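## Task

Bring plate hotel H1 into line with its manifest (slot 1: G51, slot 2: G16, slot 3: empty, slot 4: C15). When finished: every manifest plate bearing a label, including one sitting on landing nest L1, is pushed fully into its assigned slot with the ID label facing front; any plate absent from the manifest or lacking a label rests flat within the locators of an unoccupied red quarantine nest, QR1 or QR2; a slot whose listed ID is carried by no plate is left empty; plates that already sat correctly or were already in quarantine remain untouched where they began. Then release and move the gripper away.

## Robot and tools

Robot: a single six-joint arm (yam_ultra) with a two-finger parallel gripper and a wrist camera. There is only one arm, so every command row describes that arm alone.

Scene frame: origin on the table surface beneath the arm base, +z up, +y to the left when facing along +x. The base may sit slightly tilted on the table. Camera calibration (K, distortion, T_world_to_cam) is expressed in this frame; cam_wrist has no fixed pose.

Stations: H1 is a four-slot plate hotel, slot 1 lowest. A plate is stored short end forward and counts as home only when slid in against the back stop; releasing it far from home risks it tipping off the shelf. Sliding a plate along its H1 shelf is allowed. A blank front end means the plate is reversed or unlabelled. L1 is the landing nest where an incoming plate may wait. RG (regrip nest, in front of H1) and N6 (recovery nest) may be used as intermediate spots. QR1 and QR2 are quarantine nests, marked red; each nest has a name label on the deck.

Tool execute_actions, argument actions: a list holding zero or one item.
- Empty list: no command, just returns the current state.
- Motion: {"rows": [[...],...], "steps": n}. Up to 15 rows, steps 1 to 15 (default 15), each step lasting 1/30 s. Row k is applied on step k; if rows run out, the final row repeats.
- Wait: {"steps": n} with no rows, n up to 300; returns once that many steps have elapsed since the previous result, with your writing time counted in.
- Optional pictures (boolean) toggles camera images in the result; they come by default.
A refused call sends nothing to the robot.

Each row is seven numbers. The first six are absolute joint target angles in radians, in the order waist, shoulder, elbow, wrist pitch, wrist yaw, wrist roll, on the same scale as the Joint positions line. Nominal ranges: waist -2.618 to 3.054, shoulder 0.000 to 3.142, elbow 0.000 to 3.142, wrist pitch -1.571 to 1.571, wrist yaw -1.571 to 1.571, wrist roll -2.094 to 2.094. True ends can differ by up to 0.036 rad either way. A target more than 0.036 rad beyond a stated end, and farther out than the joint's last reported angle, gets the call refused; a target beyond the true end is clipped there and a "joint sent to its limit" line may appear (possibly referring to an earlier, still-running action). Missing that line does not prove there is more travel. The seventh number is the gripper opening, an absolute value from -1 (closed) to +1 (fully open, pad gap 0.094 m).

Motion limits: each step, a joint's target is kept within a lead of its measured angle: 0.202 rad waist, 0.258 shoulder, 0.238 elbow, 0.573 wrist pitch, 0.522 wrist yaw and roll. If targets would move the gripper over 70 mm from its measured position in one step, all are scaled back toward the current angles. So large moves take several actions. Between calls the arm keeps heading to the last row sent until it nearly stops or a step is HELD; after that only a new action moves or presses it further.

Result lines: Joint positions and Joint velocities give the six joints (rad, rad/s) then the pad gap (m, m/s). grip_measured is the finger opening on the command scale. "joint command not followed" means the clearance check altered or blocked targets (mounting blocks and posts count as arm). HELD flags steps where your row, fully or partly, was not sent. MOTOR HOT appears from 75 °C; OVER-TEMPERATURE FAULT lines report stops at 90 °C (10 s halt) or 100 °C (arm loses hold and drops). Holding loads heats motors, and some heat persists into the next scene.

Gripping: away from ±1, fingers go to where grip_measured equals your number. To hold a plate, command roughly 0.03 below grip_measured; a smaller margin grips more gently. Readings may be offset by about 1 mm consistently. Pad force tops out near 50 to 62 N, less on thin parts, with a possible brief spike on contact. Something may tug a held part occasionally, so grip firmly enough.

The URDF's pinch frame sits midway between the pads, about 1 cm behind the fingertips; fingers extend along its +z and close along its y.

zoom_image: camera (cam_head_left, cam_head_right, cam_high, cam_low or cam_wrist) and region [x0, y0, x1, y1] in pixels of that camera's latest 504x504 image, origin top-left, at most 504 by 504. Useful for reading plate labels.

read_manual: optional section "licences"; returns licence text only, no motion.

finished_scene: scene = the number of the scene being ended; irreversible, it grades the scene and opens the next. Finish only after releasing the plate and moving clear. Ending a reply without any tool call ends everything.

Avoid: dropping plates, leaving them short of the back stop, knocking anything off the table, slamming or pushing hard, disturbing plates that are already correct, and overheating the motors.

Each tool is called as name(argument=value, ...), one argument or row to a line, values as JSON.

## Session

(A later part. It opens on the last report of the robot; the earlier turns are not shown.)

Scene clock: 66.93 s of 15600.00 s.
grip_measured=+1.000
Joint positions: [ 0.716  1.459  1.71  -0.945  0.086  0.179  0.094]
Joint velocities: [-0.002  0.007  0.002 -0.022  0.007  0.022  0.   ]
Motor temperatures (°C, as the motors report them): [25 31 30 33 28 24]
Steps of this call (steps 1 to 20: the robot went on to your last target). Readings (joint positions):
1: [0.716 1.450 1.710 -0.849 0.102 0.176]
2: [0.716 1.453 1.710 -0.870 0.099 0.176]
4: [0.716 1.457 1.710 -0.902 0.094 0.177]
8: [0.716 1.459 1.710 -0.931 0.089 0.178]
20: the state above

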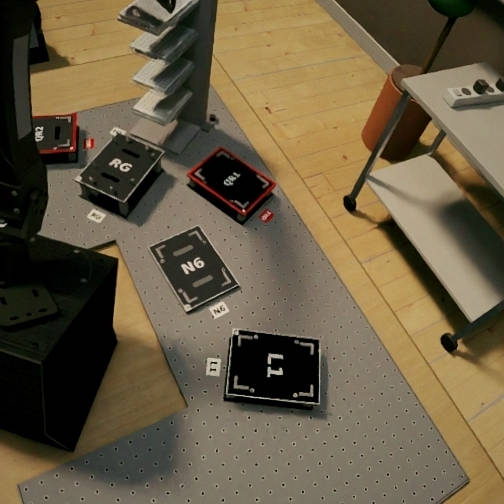

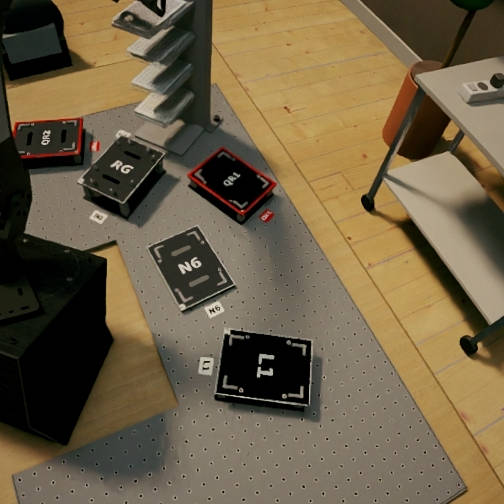

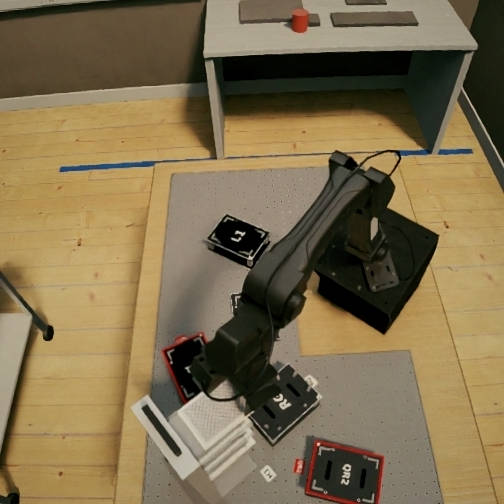

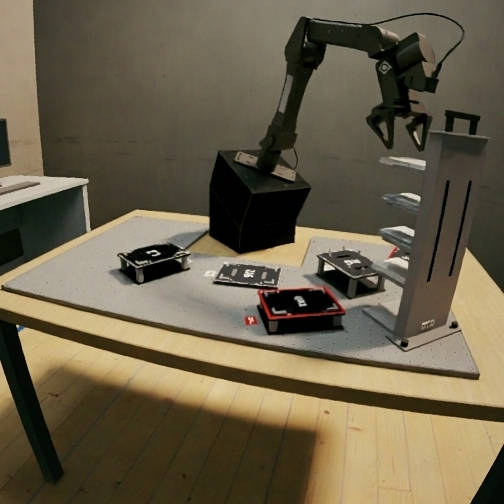

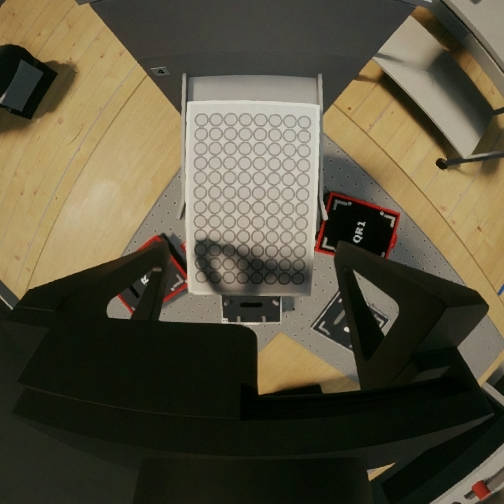

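execute_actions(
  actions=[
    {"rows":[[0.716,1.44,1.69,-0.92,0.086,0.185,1],[0.716,1.44,1.68,-0.9,0.086,0.185,1],[0.716,1.44,1.67,-0.88,0.086,0.185,1],[0.716,1.44,1.66,-0.87,0.086,0.185,1],[0.716,1.44,1.65,-0.86,0.086,0.185,1],[0.716,1.44,1.64,-0.85,0.086,0.185,1],[0.716,1.44,1.63,-0.84,0.086,0.185,1],[0.716,1.44,1.62,-0.83,0.086,0.185,1],[0.716,1.44,1.61,-0.825,0.086,0.185,1],[0.716,1.44,1.6,-0.822,0.086,0.185,1],[0.716,1.44,1.588,-0.82,0.086,0.185,1]]},
  ],
  pictures=false,
)

execute_actions(
  actions=[
    {"steps":10},
  ],
)

zoom_image(
  camera="cam_low",
  region=[350, 110, 450, 210],
)

Scene clock: 69.00 s of 15600.00 s.
grip_measured=+1.000
Joint positions: [ 0.716  1.459  1.593 -0.859  0.086  0.179  0.094]
Joint velocities: [ 0.012 -0.022 -0.027  0.095  0.037  0.037  0.   ]
Motor temperatures (°C, as the motors report them): [25 31 30 33 28 24]
Steps of this call (steps 1 to 15: the robot went on to your last target; steps 16 to 47: nothing new was sent; steps 48 to 62: all 15 steps of this action). Readings (joint positions):
48: [0.716 1.459 1.709 -0.944 0.086 0.179]
49: [0.716 1.459 1.705 -0.940 0.086 0.179]
51: [0.716 1.459 1.689 -0.922 0.086 0.179]
55: [0.716 1.459 1.646 -0.889 0.086 0.179]
62: the state above

Scene clock: 69.33 s of 15600.00 s.
grip_measured=+1.000
Joint positions: [ 0.716  1.459  1.592 -0.844  0.086  0.179  0.094]
Joint velocities: [-0.012 -0.007  0.002 -0.007 -0.051  0.051  0.   ]
Motor temperatures (°C, as the motors report them): [25 31 30 33 28 24]
Steps of this call (steps 1 to 10: the robot went on to your last target). Readings (joint positions):
1: [0.716 1.459 1.592 -0.858 0.086 0.179]
2: [0.716 1.459 1.592 -0.855 0.086 0.179]
4: [0.716 1.459 1.592 -0.850 0.086 0.179]
8: [0.716 1.459 1.592 -0.845 0.086 0.179]
10: the state above

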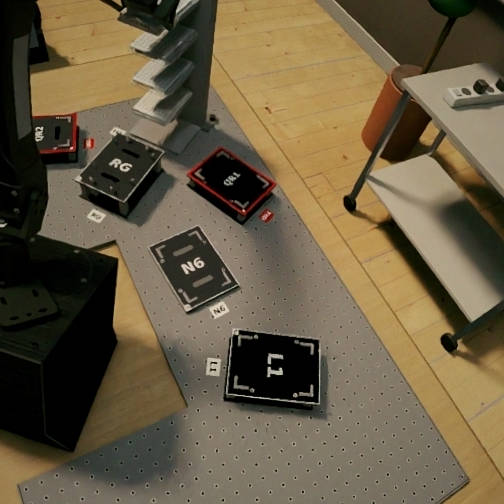

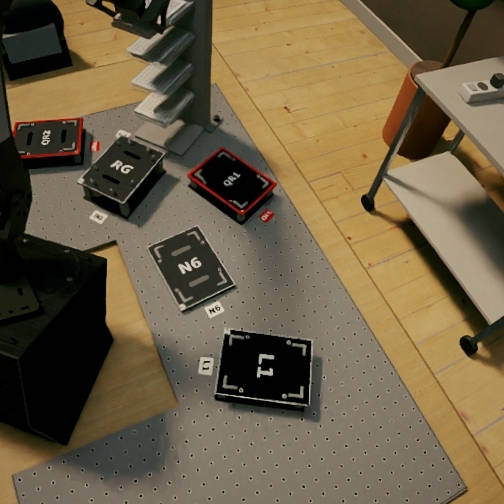

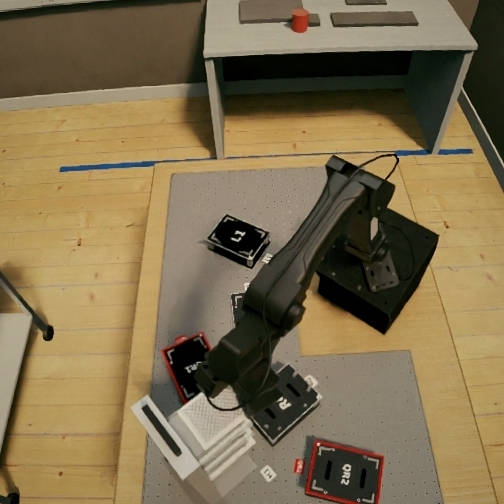

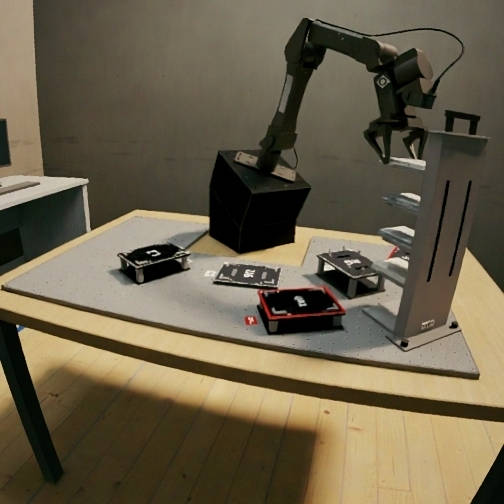

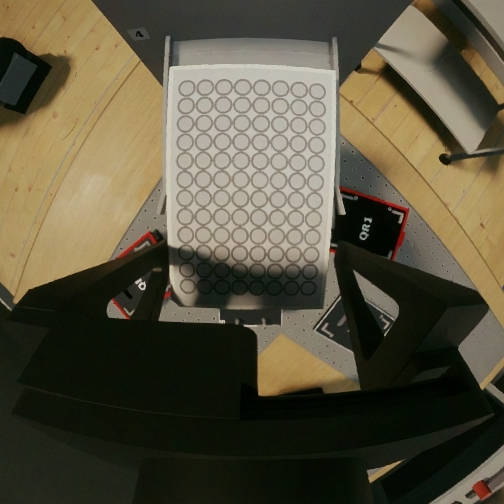

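Region (350, 110, 450, 210) of cam_low's 504x504 image, scaled by 5.040, with more detail than that image has.

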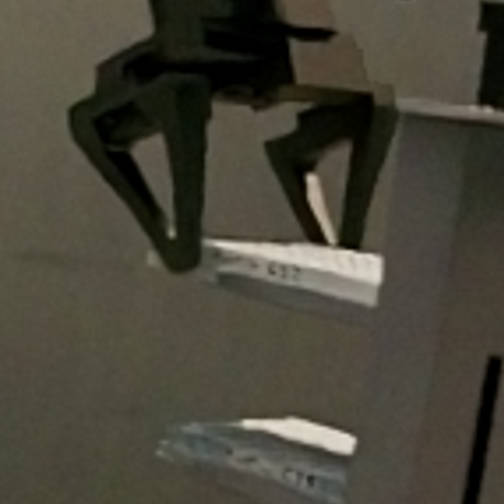

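execute_actions(
  actions=[
    {"rows":[[0.728,1.44,1.58,-0.795,0.086,0.185,1],[0.728,1.44,1.58,-0.795,0.086,0.185,1],[0.728,1.44,1.58,-0.795,0.086,0.185,1],[0.728,1.44,1.58,-0.795,0.086,0.185,1],[0.728,1.44,1.58,-0.795,0.086,0.185,1],[0.728,1.44,1.58,-0.795,0.086,0.185,1],[0.728,1.44,1.58,-0.795,0.086,0.185,1],[0.728,1.44,1.58,-0.795,0.086,0.185,1],[0.728,1.44,1.58,-0.795,0.086,0.185,1],[0.728,1.44,1.58,-0.795,0.086,0.185,0.9],[0.728,1.44,1.58,-0.795,0.086,0.185,0.84],[0.728,1.44,1.58,-0.795,0.086,0.185,0.77]]},
  ],
)

zoom_image(
  camera="cam_head_right",
  region=[0, 90, 300, 330],
)

zoom_image(
  camera="cam_low",
  region=[200, 230, 400, 350],
)

Scene clock: 72.37 s of 15600.00 s.
grip_measured=+0.781
Joint positions: [ 0.717  1.459  1.592 -0.82   0.086  0.179  0.084]
Joint velocities: [ 0.007 -0.002 -0.002  0.022 -0.037 -0.037 -0.001]
Motor temperatures (°C, as the motors report them): [25 32 30 33 28 24]
Steps of this call (steps 1 to 30: the robot went on to your last target; steps 31 to 76: nothing new was sent; steps 77 to 91: all 15 steps of this action). Readings (joint positions):
77: [0.716 1.459 1.592 -0.841 0.086 0.179]
78: [0.716 1.459 1.592 -0.837 0.086 0.179]
80: [0.716 1.459 1.592 -0.830 0.086 0.179]
84: [0.716 1.459 1.592 -0.822 0.086 0.179]
91: the state above

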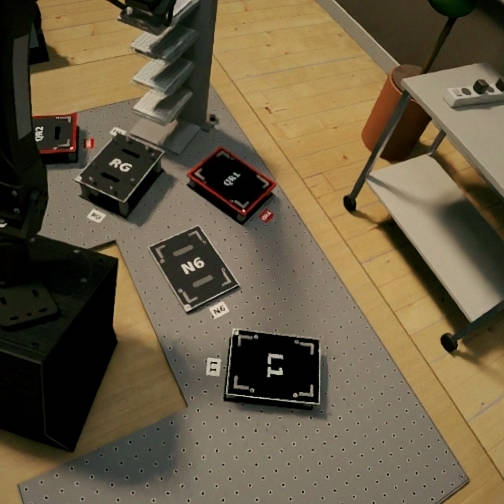

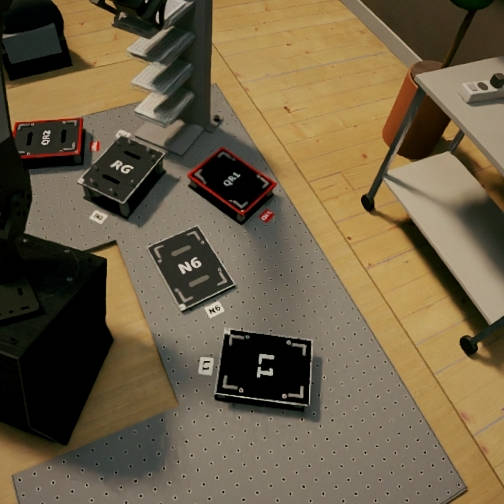

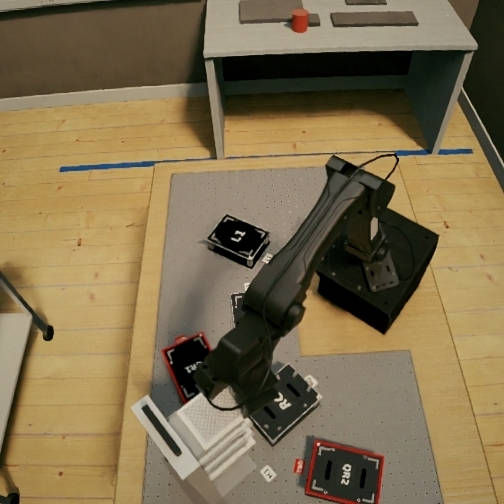

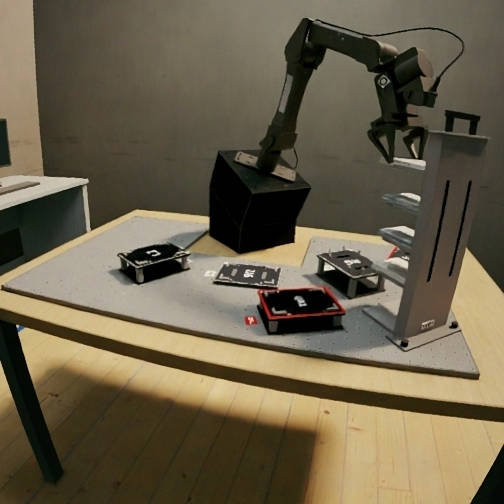

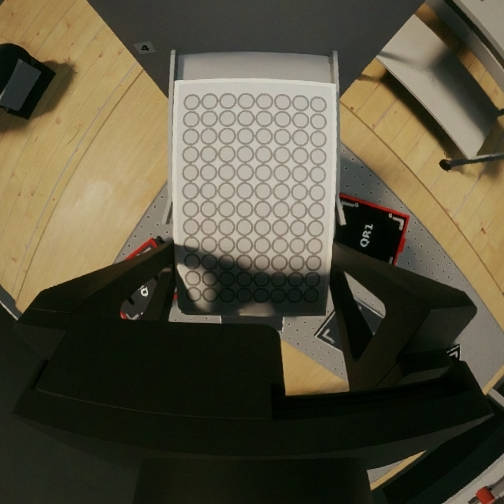

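Region (0, 90, 300, 330) of cam_head_right's 504x504 image, scaled by 1.680, with more detail than that image has; it fills the top 403 rows of this view, and the rest is white.

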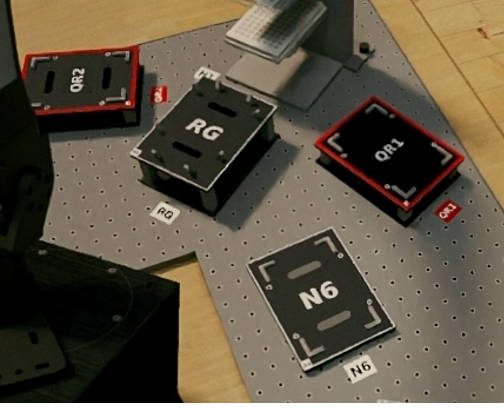

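Region (200, 230, 400, 350) of cam_low's 504x504 image, scaled by 2.520, with more detail than that image has; it fills the top 302 rows of this view, and the rest is white.

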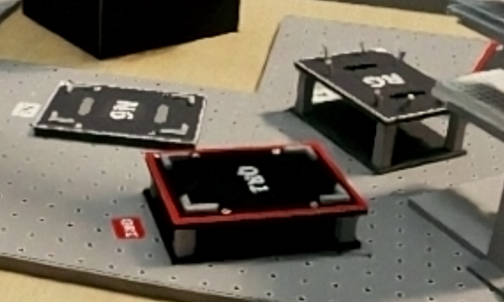

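execute_actions(
  actions=[
    {"rows":[[0.717,1.44,1.6,-0.81,0.086,0.18,0.74],[0.717,1.44,1.6,-0.81,0.086,0.18,0.74],[0.717,1.44,1.6,-0.81,0.086,0.18,0.74],[0.717,1.44,1.64,-0.83,0.086,0.18,0.74],[0.717,1.44,1.66,-0.86,0.086,0.18,0.74],[0.717,1.43,1.68,-0.89,0.086,0.18,0.74],[0.717,1.42,1.7,-0.92,0.086,0.18,0.74],[0.717,1.41,1.71,-0.95,0.086,0.18,0.74],[0.717,1.39,1.72,-0.98,0.086,0.18,0.74],[0.717,1.37,1.73,-1.0,0.086,0.18,0.74],[0.717,1.35,1.73,-1.02,0.086,0.18,0.74]]},
  ],
)

Scene clock: 83.57 s of 15600.00 s.
grip_measured=+0.757
Joint positions: [ 0.718  1.371  1.695 -0.986  0.086  0.179  0.083]
Joint velocities: [ 0.002 -0.271  0.134 -0.198  0.066  0.081  0.   ]
Motor temperatures (°C, as the motors report them): [25 33 29 33 28 24]
Steps of this call (steps 1 to 15: the robot went on to your last target; steps 16 to 90: nothing new was sent; then 7.70 s passed at rest; steps 91 to 105: all 15 steps of this action). Readings (joint positions):
91: [0.718 1.459 1.592 -0.820 0.086 0.179]
92: [0.718 1.459 1.592 -0.820 0.086 0.179]
94: [0.718 1.459 1.592 -0.820 0.086 0.179]
98: [0.718 1.458 1.637 -0.880 0.086 0.179]
105: the state above

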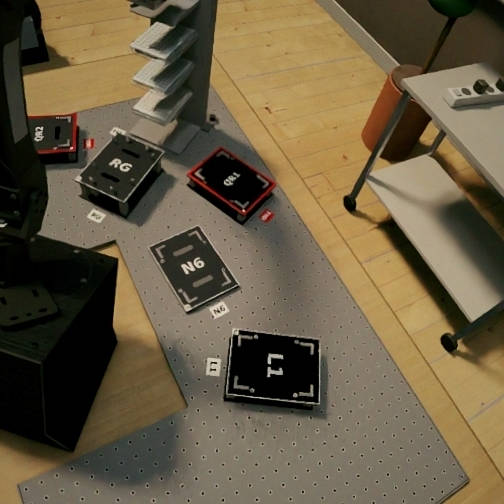

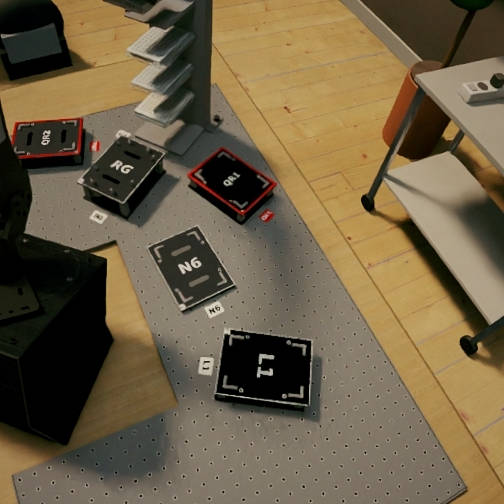

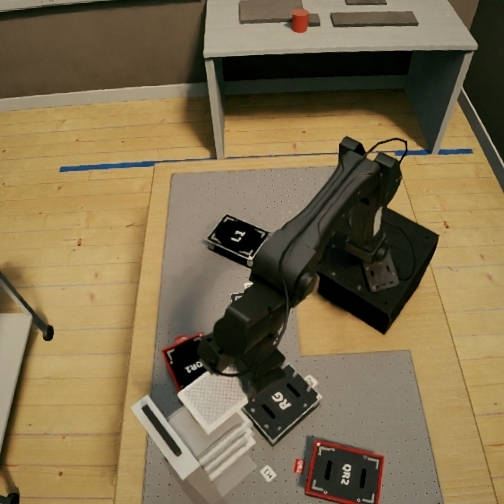

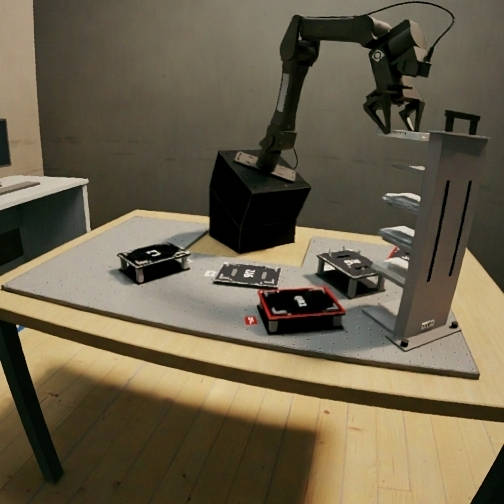

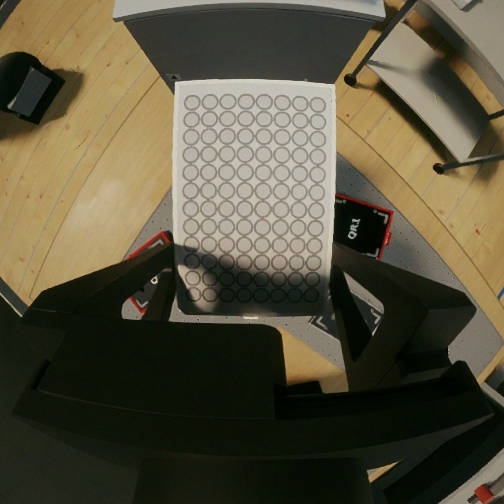

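execute_actions(
  actions=[
    {"rows":[[0.66,1.35,1.73,-1.02,0.06,0.15,0.72],[0.6,1.35,1.73,-1.02,0.04,0.12,0.72],[0.54,1.35,1.73,-1.03,0.02,0.09,0.72],[0.48,1.35,1.73,-1.04,0,0.06,0.72],[0.42,1.35,1.73,-1.05,-0.03,0.03,0.72],[0.36,1.35,1.73,-1.06,-0.06,0,0.72],[0.3,1.35,1.73,-1.07,-0.09,-0.04,0.72],[0.24,1.36,1.73,-1.08,-0.12,-0.08,0.72],[0.18,1.37,1.73,-1.09,-0.15,-0.12,0.72],[0.12,1.38,1.73,-1.1,-0.18,-0.16,0.72],[0.06,1.4,1.73,-1.11,-0.21,-0.2,0.72],[0,1.42,1.73,-1.12,-0.24,-0.25,0.72],[-0.07,1.44,1.73,-1.13,-0.27,-0.3,0.72],[-0.14,1.46,1.73,-1.14,-0.3,-0.35,0.72],[-0.2,1.48,1.73,-1.15,-0.33,-0.4,0.72]]},
  ],
  pictures=false,
)

execute_actions(
  actions=[
    {"rows":[[-0.2,1.51,1.74,-1.16,-0.4,-0.55,0.72],[-0.2,1.54,1.75,-1.17,-0.45,-0.7,0.72],[-0.2,1.57,1.76,-1.18,-0.5,-0.8,0.72],[-0.2,1.6,1.77,-1.2,-0.55,-0.9,0.72],[-0.2,1.63,1.78,-1.22,-0.6,-1.0,0.72],[-0.2,1.66,1.79,-1.24,-0.63,-1.1,0.72],[-0.2,1.69,1.8,-1.26,-0.66,-1.2,0.72],[-0.2,1.72,1.81,-1.28,-0.69,-1.3,0.72],[-0.2,1.75,1.82,-1.3,-0.71,-1.4,0.72],[-0.2,1.78,1.84,-1.32,-0.725,-1.5,0.72],[-0.2,1.81,1.86,-1.34,-0.725,-1.6,0.72],[-0.2,1.84,1.88,-1.36,-0.725,-1.7,0.72],[-0.2,1.87,1.9,-1.38,-0.725,-1.8,0.72],[-0.2,1.9,1.92,-1.39,-0.725,-1.9,0.72],[-0.2,1.92,1.94,-1.39,-0.725,-1.972,0.72]]},
  ],
  pictures=false,
)

execute_actions(
  actions=[
    {"steps":20},
  ],
  pictures=false,
)

execute_actions(
  actions=[
    {"rows":[[-0.19,1.96,1.95,-1.36,-0.725,-1.972,0.72],[-0.18,2.0,1.96,-1.33,-0.725,-1.972,0.72],[-0.17,2.04,1.97,-1.3,-0.725,-1.972,0.72],[-0.16,2.08,1.98,-1.27,-0.725,-1.972,0.72],[-0.14,2.12,2.0,-1.24,-0.725,-1.972,0.72],[-0.12,2.16,2.02,-1.21,-0.725,-1.972,0.72],[-0.1,2.2,2.04,-1.18,-0.725,-1.972,0.72],[-0.085,2.24,2.06,-1.15,-0.725,-1.972,0.72],[-0.07,2.28,2.08,-1.13,-0.725,-1.972,0.72],[-0.055,2.32,2.1,-1.1,-0.725,-1.972,0.72],[-0.04,2.35,2.11,-1.08,-0.725,-1.972,0.72],[-0.03,2.38,2.12,-1.07,-0.725,-1.972,0.72],[-0.025,2.405,2.12,-1.06,-0.725,-1.972,0.72]]},
  ],
  pictures=false,
)

execute_actions(
  actions=[
    {"steps":20},
  ],
)

Scene clock: 89.50 s of 15600.00 s.
grip_measured=+0.751
Joint positions: [-0.074  1.442  1.703 -1.098 -0.209 -0.213  0.082]
Joint velocities: [-1.775  0.623 -0.002 -0.198 -0.828 -1.282 -0.001]
Motor temperatures (°C, as the motors report them): [25 33 30 32 28 24]
Steps of this call (steps 1 to 30: the robot went on to your last target; steps 31 to 90: nothing new was sent; then 2.43 s passed at rest; steps 91 to 105: all 15 steps of this action). Readings (joint positions):
91: [0.712 1.360 1.703 -1.023 0.079 0.175]
92: [0.692 1.360 1.703 -1.023 0.065 0.166]
94: [0.605 1.360 1.703 -1.025 0.035 0.135]
98: [0.349 1.361 1.703 -1.043 -0.028 0.044]
105: the state above

Scene clock: 90.00 s of 15600.00 s.
grip_measured=+0.751
Joint positions: [-0.196  1.889  1.869 -1.322 -0.657 -1.572  0.082]
Joint velocities: [ 0.007  0.779  0.554 -0.359 -0.286 -2.703 -0.001]
Motor temperatures (°C, as the motors report them): [25 33 30 32 28 24]
Steps of this call (steps 1 to 15: all 15 steps of this action). Readings (joint positions):
1: [-0.131 1.466 1.703 -1.106 -0.237 -0.272]
2: [-0.173 1.493 1.705 -1.116 -0.266 -0.348]
4: [-0.210 1.555 1.717 -1.140 -0.336 -0.520]
8: [-0.201 1.681 1.754 -1.200 -0.505 -0.892]
15: the state above

Scene clock: 90.67 s of 15600.00 s.
grip_measured=+0.751
Joint positions: [-0.196  1.945  1.905 -1.367 -0.695 -1.962  0.082]
Joint velocities: [-0.002  0.002 -0.007 -0.022 -0.066 -0.081 -0.   ]
Motor temperatures (°C, as the motors report them): [25 33 30 32 28 24]
Steps of this call (steps 1 to 20: the robot went on to your last target). Readings (joint positions):
1: [-0.196 1.912 1.884 -1.329 -0.665 -1.652]
2: [-0.196 1.929 1.891 -1.332 -0.670 -1.714]
4: [-0.196 1.944 1.893 -1.342 -0.676 -1.805]
8: [-0.196 1.945 1.900 -1.360 -0.686 -1.901]
20: the state above

Scene clock: 91.17 s of 15600.00 s.
grip_measured=+0.751
Joint positions: [-0.012  2.433  2.076 -1.097 -0.701 -1.966  0.082]
Joint velocities: [ 0.295  0.637 -0.007  0.154 -0.051  0.051 -0.001]
Motor temperatures (°C, as the motors report them): [25 33 30 32 28 24]
Steps of this call (steps 1 to 15: all 15 steps of this action). Readings (joint positions):
1: [-0.196 1.947 1.907 -1.367 -0.695 -1.963]
2: [-0.194 1.955 1.914 -1.367 -0.695 -1.964]
4: [-0.183 1.994 1.942 -1.349 -0.699 -1.965]
8: [-0.130 2.150 2.012 -1.258 -0.701 -1.965]
15: the state above

Scene clock: 91.83 s of 15600.00 s.
grip_measured=+0.751
Joint positions: [-0.007  2.431  2.09  -1.061 -0.701 -1.966  0.082]
Joint velocities: [ 0.017 -0.012 -0.002 -0.022  0.007  0.037  0.   ]
Motor temperatures (°C, as the motors report them): [25 34 30 32 28 24]
Steps of this call (steps 1 to 20: the robot went on to your last target). Readings (joint positions):
1: [-0.004 2.451 2.076 -1.091 -0.701 -1.966]
2: [0.001 2.460 2.076 -1.088 -0.701 -1.966]
4: [0.003 2.462 2.076 -1.084 -0.701 -1.966]
8: [-0.004 2.440 2.080 -1.072 -0.701 -1.966]
20: the state above

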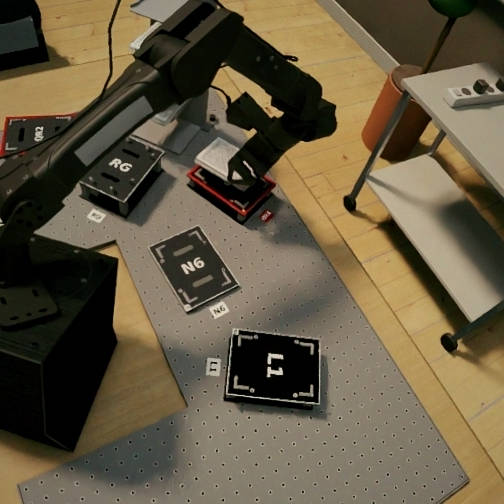

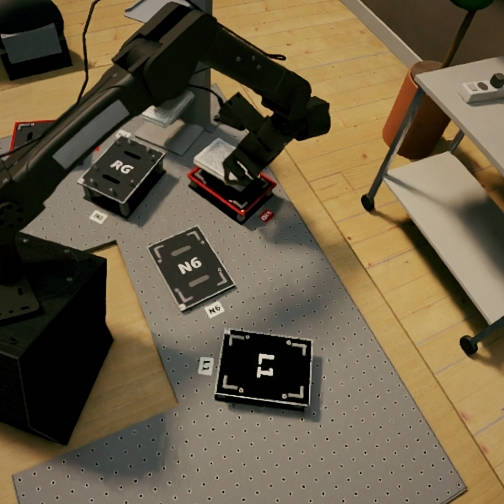

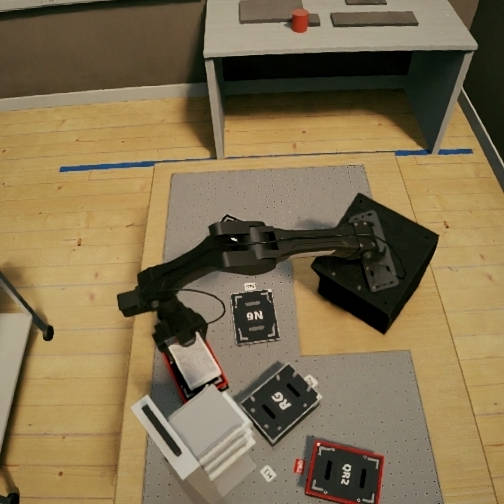

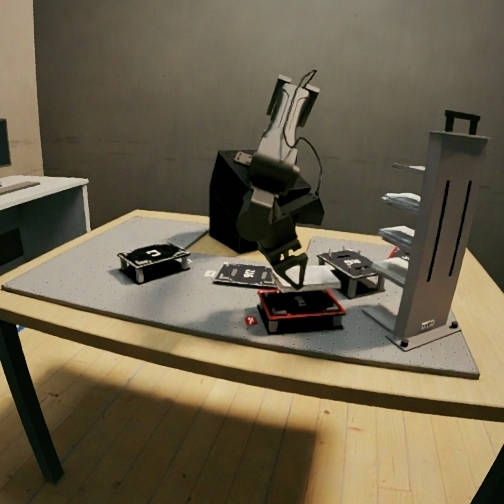

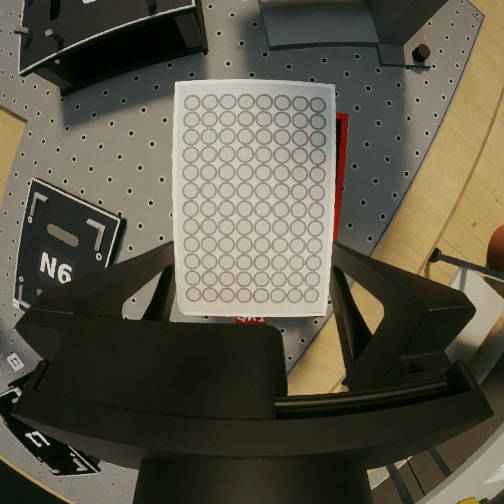

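execute_actions(
  actions=[
    {"rows":[[-0.01,2.42,2.085,-1.04,-0.74,-1.94,0.72],[-0.01,2.42,2.085,-1.02,-0.74,-1.92,0.72],[-0.005,2.425,2.08,-1.0,-0.74,-1.9,0.72],[-0.005,2.43,2.08,-0.98,-0.74,-1.88,0.72],[0,2.435,2.075,-0.96,-0.74,-1.86,0.72],[0,2.44,2.07,-0.95,-0.74,-1.842,0.72],[0.004,2.445,2.065,-0.95,-0.74,-1.842,0.72],[0.004,2.45,2.062,-0.95,-0.74,-1.842,0.72]]},
  ],
  pictures=false,
)

execute_actions(
  actions=[
    {"steps":15},
  ],
)

zoom_image(
  camera="cam_low",
  region=[240, 230, 370, 340],
)

zoom_image(
  camera="cam_head_right",
  region=[170, 120, 290, 240],
)

Scene clock: 99.87 s of 15600.00 s.
grip_measured=+0.749
Joint positions: [ 0.005  2.456  2.076 -0.957 -0.699 -1.859  0.082]
Joint velocities: [-0.002 -0.012 -0.002  0.007 -0.037  0.051 -0.001]
Motor temperatures (°C, as the motors report them): [25 37 30 32 28 24]
Steps of this call (steps 1 to 45: the robot went on to your last target; steps 46 to 90: nothing new was sent; then 4.53 s passed at rest; steps 91 to 105: all 15 steps of this action). Readings (joint positions):
91: [-0.020 2.436 2.090 -1.037 -0.668 -1.968]
92: [-0.020 2.436 2.090 -1.037 -0.668 -1.963]
94: [-0.020 2.436 2.090 -1.028 -0.668 -1.944]
98: [-0.012 2.442 2.088 -0.990 -0.685 -1.893]
105: the state above

Scene clock: 100.37 s of 15600.00 s.
grip_measured=+0.749
Joint positions: [ 0.005  2.456  2.076 -0.957 -0.699 -1.858  0.082]
Joint velocities: [ 0.007 -0.012 -0.027 -0.007  0.022 -0.007 -0.001]
Motor temperatures (°C, as the motors report them): [25 37 30 31 28 24]
Steps of this call (steps 1 to 15: the robot went on to your last target). Readings (joint positions):
1: [0.005 2.456 2.076 -0.957 -0.699 -1.859]
2: [0.005 2.456 2.076 -0.957 -0.699 -1.858]
4: [0.005 2.456 2.076 -0.957 -0.699 -1.858]
8: [0.005 2.456 2.076 -0.957 -0.699 -1.858]
15: the state above
The arm was judged still, so your last target was given up. Only a new action makes it travel on or press farther. Fingers that are still opening or closing keep moving.

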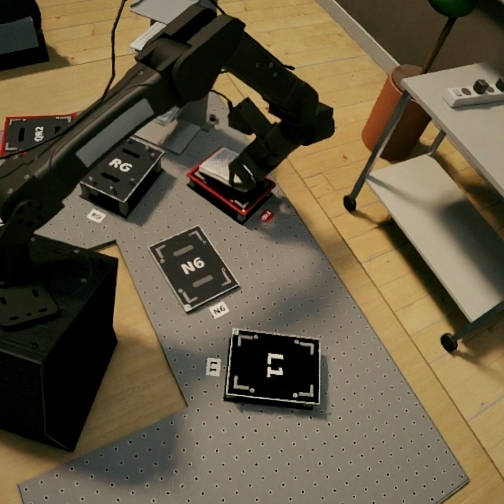

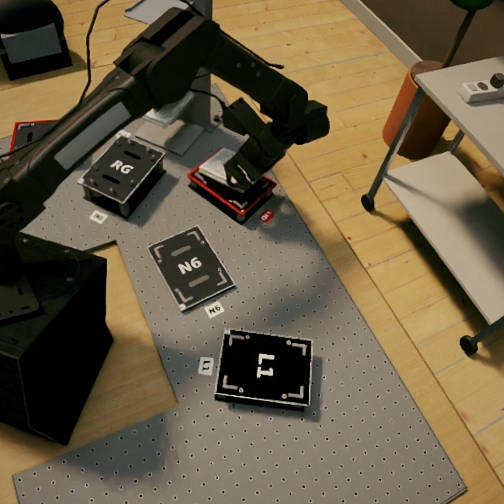

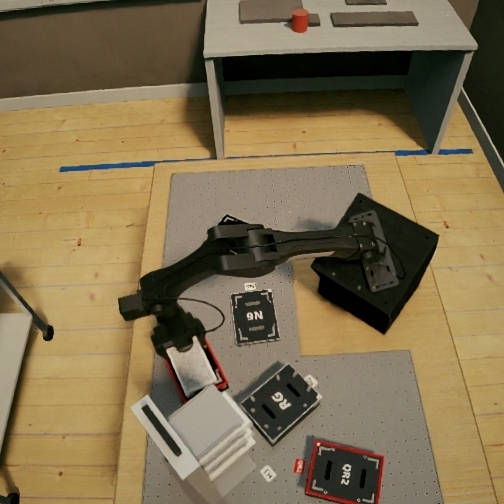

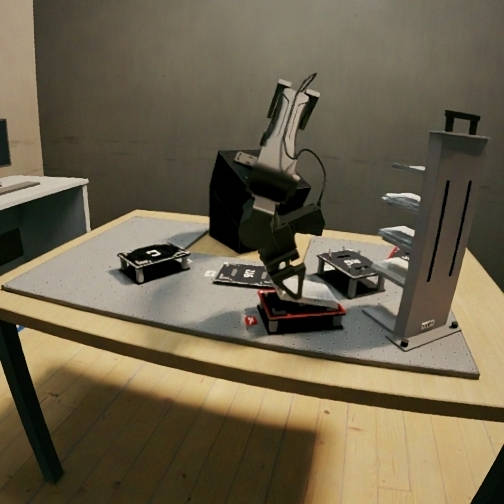

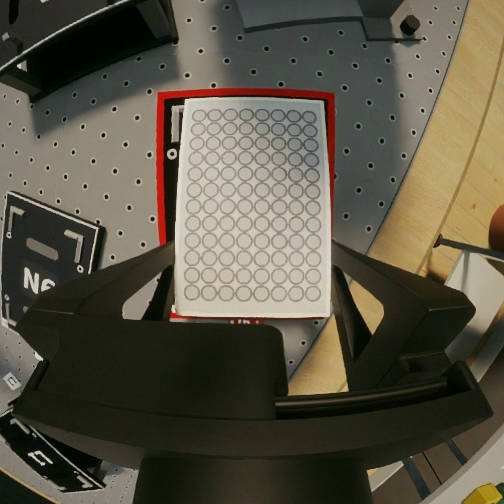

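Region (240, 230, 370, 340) of cam_low's 504x504 image, scaled by 3.877, with more detail than that image has; it fills the top 426 rows of this view, and the rest is white.

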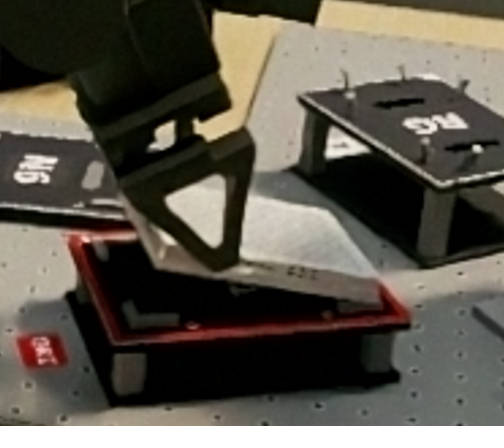

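Region (170, 120, 290, 240) of cam_head_right's 504x504 image, scaled by 4.200, with more detail than that image has.

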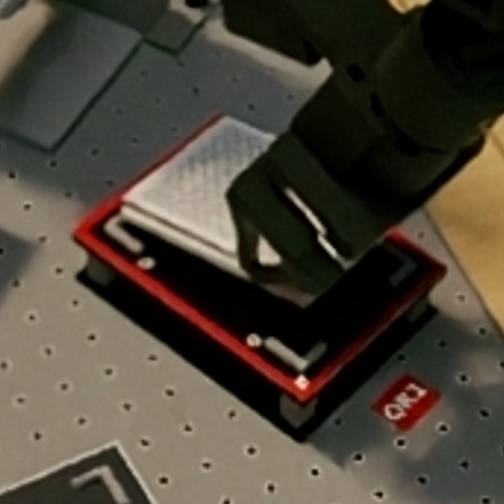

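execute_actions(
  actions=[
    {"rows":[[-0.02,2.44,2.075,-0.98,-0.76,-1.87,0.7],[-0.025,2.44,2.075,-0.99,-0.76,-1.87,0.7],[-0.032,2.44,2.075,-1.0,-0.76,-1.875,0.7]]},
  ],
)

zoom_image(
  camera="cam_low",
  region=[240, 230, 370, 340],
)

zoom_image(
  camera="cam_wrist",
  region=[130, 60, 380, 340],
)

Scene clock: 103.37 s of 15600.00 s.
grip_measured=+0.749
Joint positions: [-0.014  2.456  2.076 -0.977 -0.727 -1.869  0.082]
Joint velocities: [-0.002  0.027  0.007 -0.037  0.007  0.007 -0.001]
Motor temperatures (°C, as the motors report them): [25 37 29 31 28 24]
Steps of this call (steps 1 to 75: nothing new was sent; steps 76 to 90: all 15 steps of this action). Readings (joint positions):
76: [0.004 2.456 2.076 -0.957 -0.701 -1.860]
77: [0.002 2.456 2.076 -0.959 -0.705 -1.862]
79: [-0.002 2.456 2.076 -0.966 -0.716 -1.865]
83: [-0.011 2.456 2.076 -0.974 -0.724 -1.867]
90: the state above

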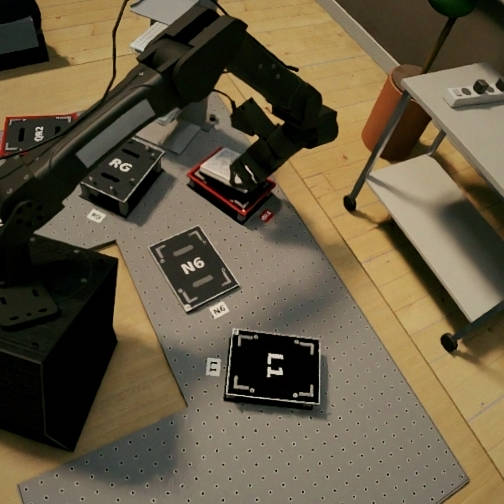

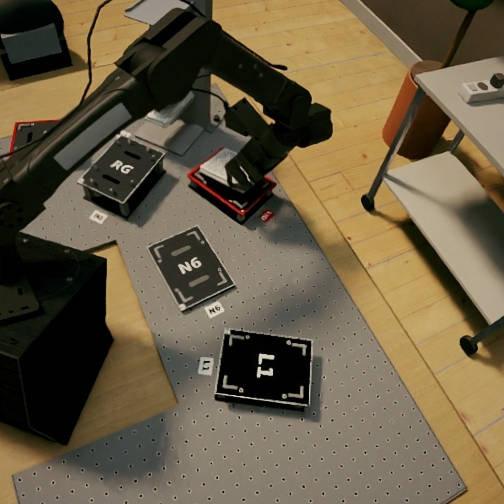

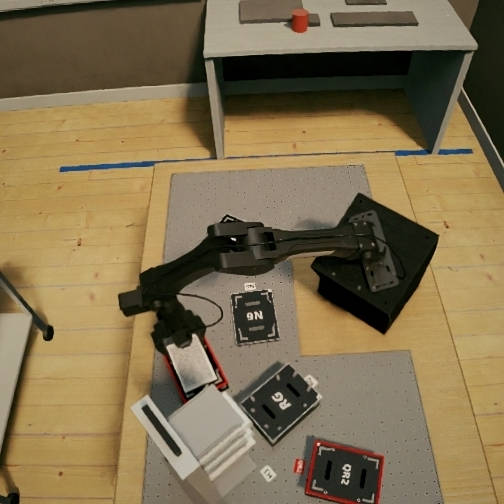

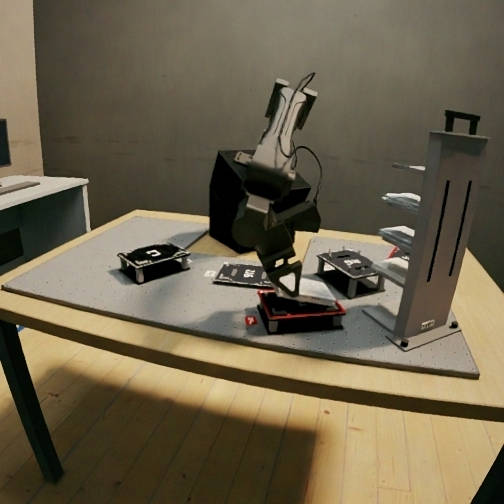

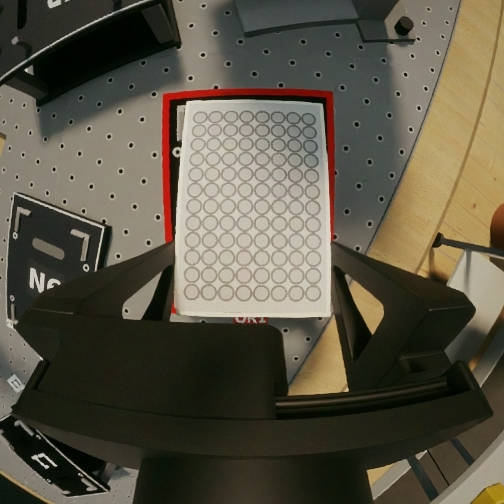

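Region (240, 230, 370, 340) of cam_low's 504x504 image, scaled by 3.877, with more detail than that image has; it fills the top 426 rows of this view, and the rest is white.

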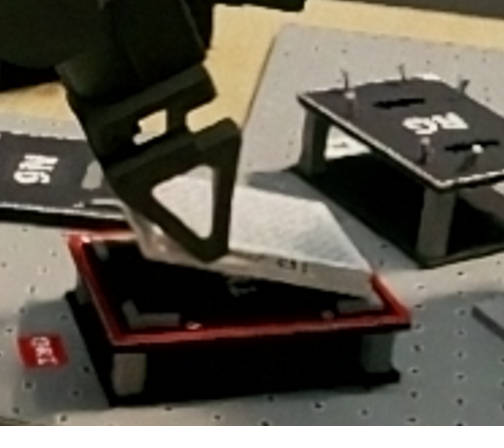

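Region (130, 60, 380, 340) of cam_wrist's 504x504 image, scaled by 1.800, with more detail than that image has; it fills the left 450 columns of this view, and the rest is white.

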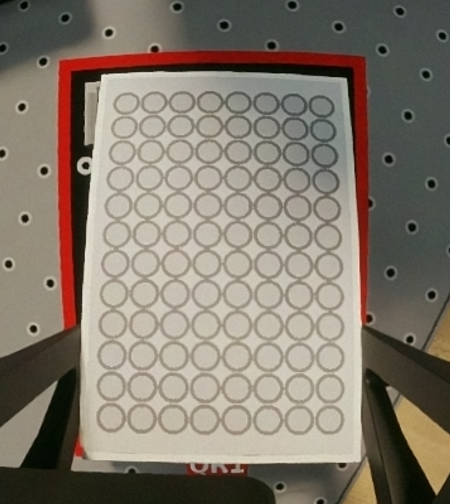

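execute_actions(
  actions=[
    {"rows":[[-0.025,2.45,2.075,-0.975,-0.75,-1.912,0.7],[-0.025,2.45,2.075,-0.975,-0.75,-1.912,0.7],[-0.025,2.45,2.075,-0.975,-0.75,-1.912,0.7],[-0.025,2.455,2.075,-0.97,-0.75,-1.912,0.7],[-0.025,2.46,2.075,-0.965,-0.75,-1.912,0.7],[-0.025,2.465,2.075,-0.962,-0.75,-1.912,0.7]]},
  ],
)

zoom_image(
  camera="cam_low",
  region=[240, 230, 370, 340],
)

zoom_image(
  camera="cam_wrist",
  region=[130, 60, 380, 340],
)

zoom_image(
  camera="cam_head_right",
  region=[170, 120, 290, 240],
)

Scene clock: 106.80 s of 15600.00 s.
grip_measured=+0.749
Joint positions: [-0.014  2.476  2.076 -0.965 -0.728 -1.904  0.082]
Joint velocities: [-0.007 -0.002 -0.007  0.007  0.037 -0.081  0.001]
Motor temperatures (°C, as the motors report them): [26 38 29 31 28 24]
Steps of this call (steps 1 to 15: the robot went on to your last target; steps 16 to 88: nothing new was sent; steps 89 to 103: all 15 steps of this action). Readings (joint positions):
89: [-0.014 2.456 2.076 -0.978 -0.728 -1.874]
90: [-0.014 2.456 2.076 -0.978 -0.728 -1.881]
92: [-0.014 2.456 2.076 -0.978 -0.728 -1.890]
96: [-0.014 2.464 2.076 -0.970 -0.728 -1.899]
103: the state above

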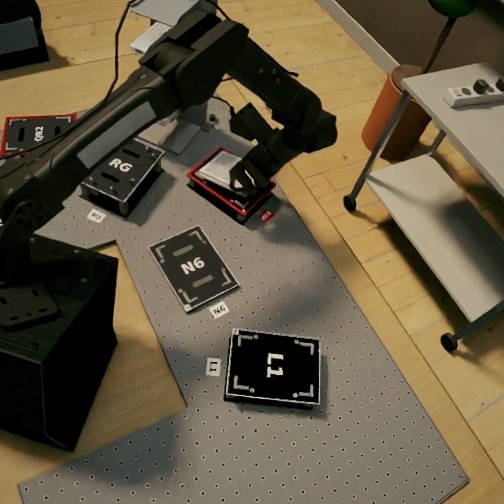

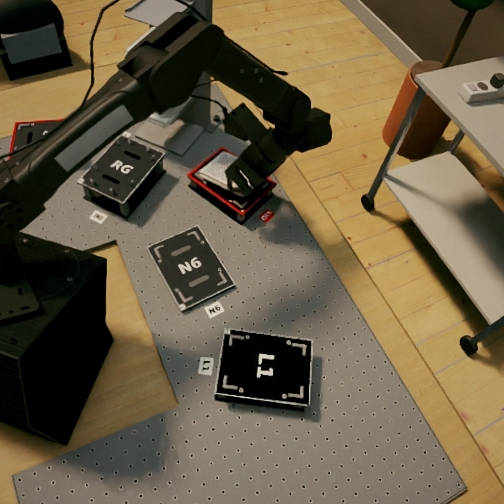

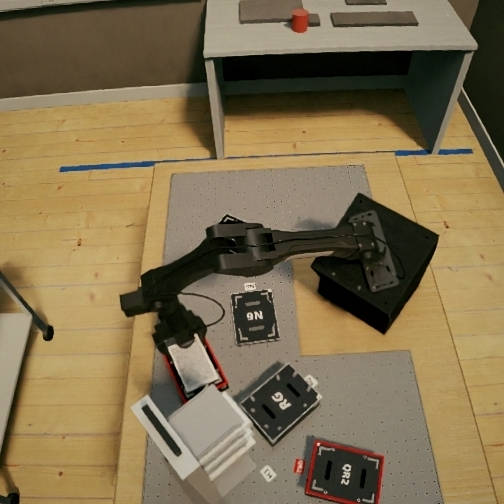

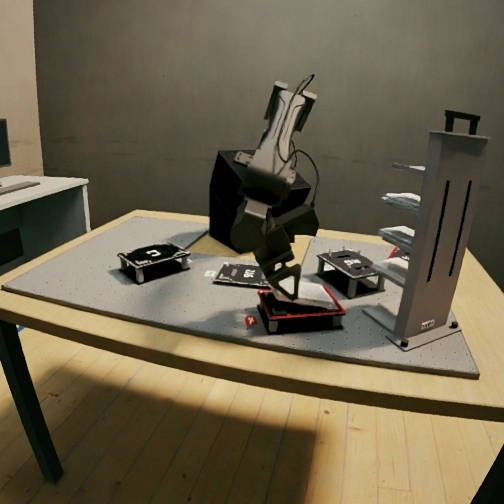

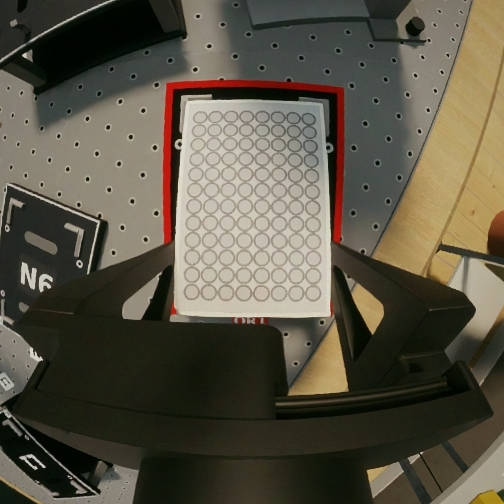

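Region (240, 230, 370, 340) of cam_low's 504x504 image, scaled by 3.877, with more detail than that image has; it fills the top 426 rows of this view, and the rest is white.

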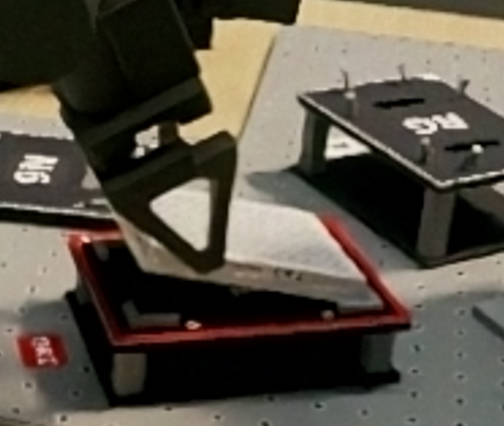

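Region (130, 60, 380, 340) of cam_wrist's 504x504 image, scaled by 1.800, with more detail than that image has; it fills the left 450 columns of this view, and the rest is white.

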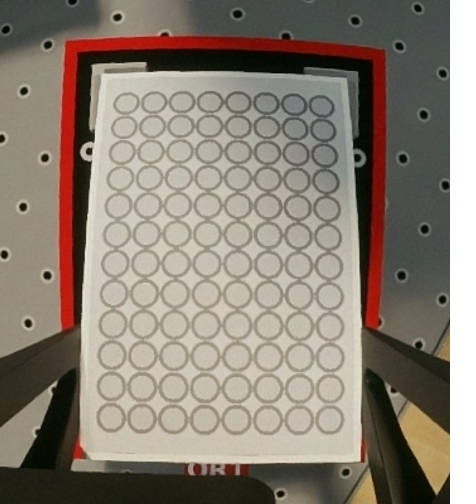

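Region (170, 120, 290, 240) of cam_head_right's 504x504 image, scaled by 4.200, with more detail than that image has.

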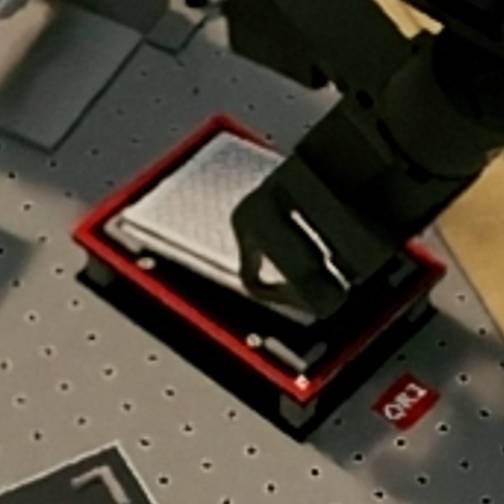

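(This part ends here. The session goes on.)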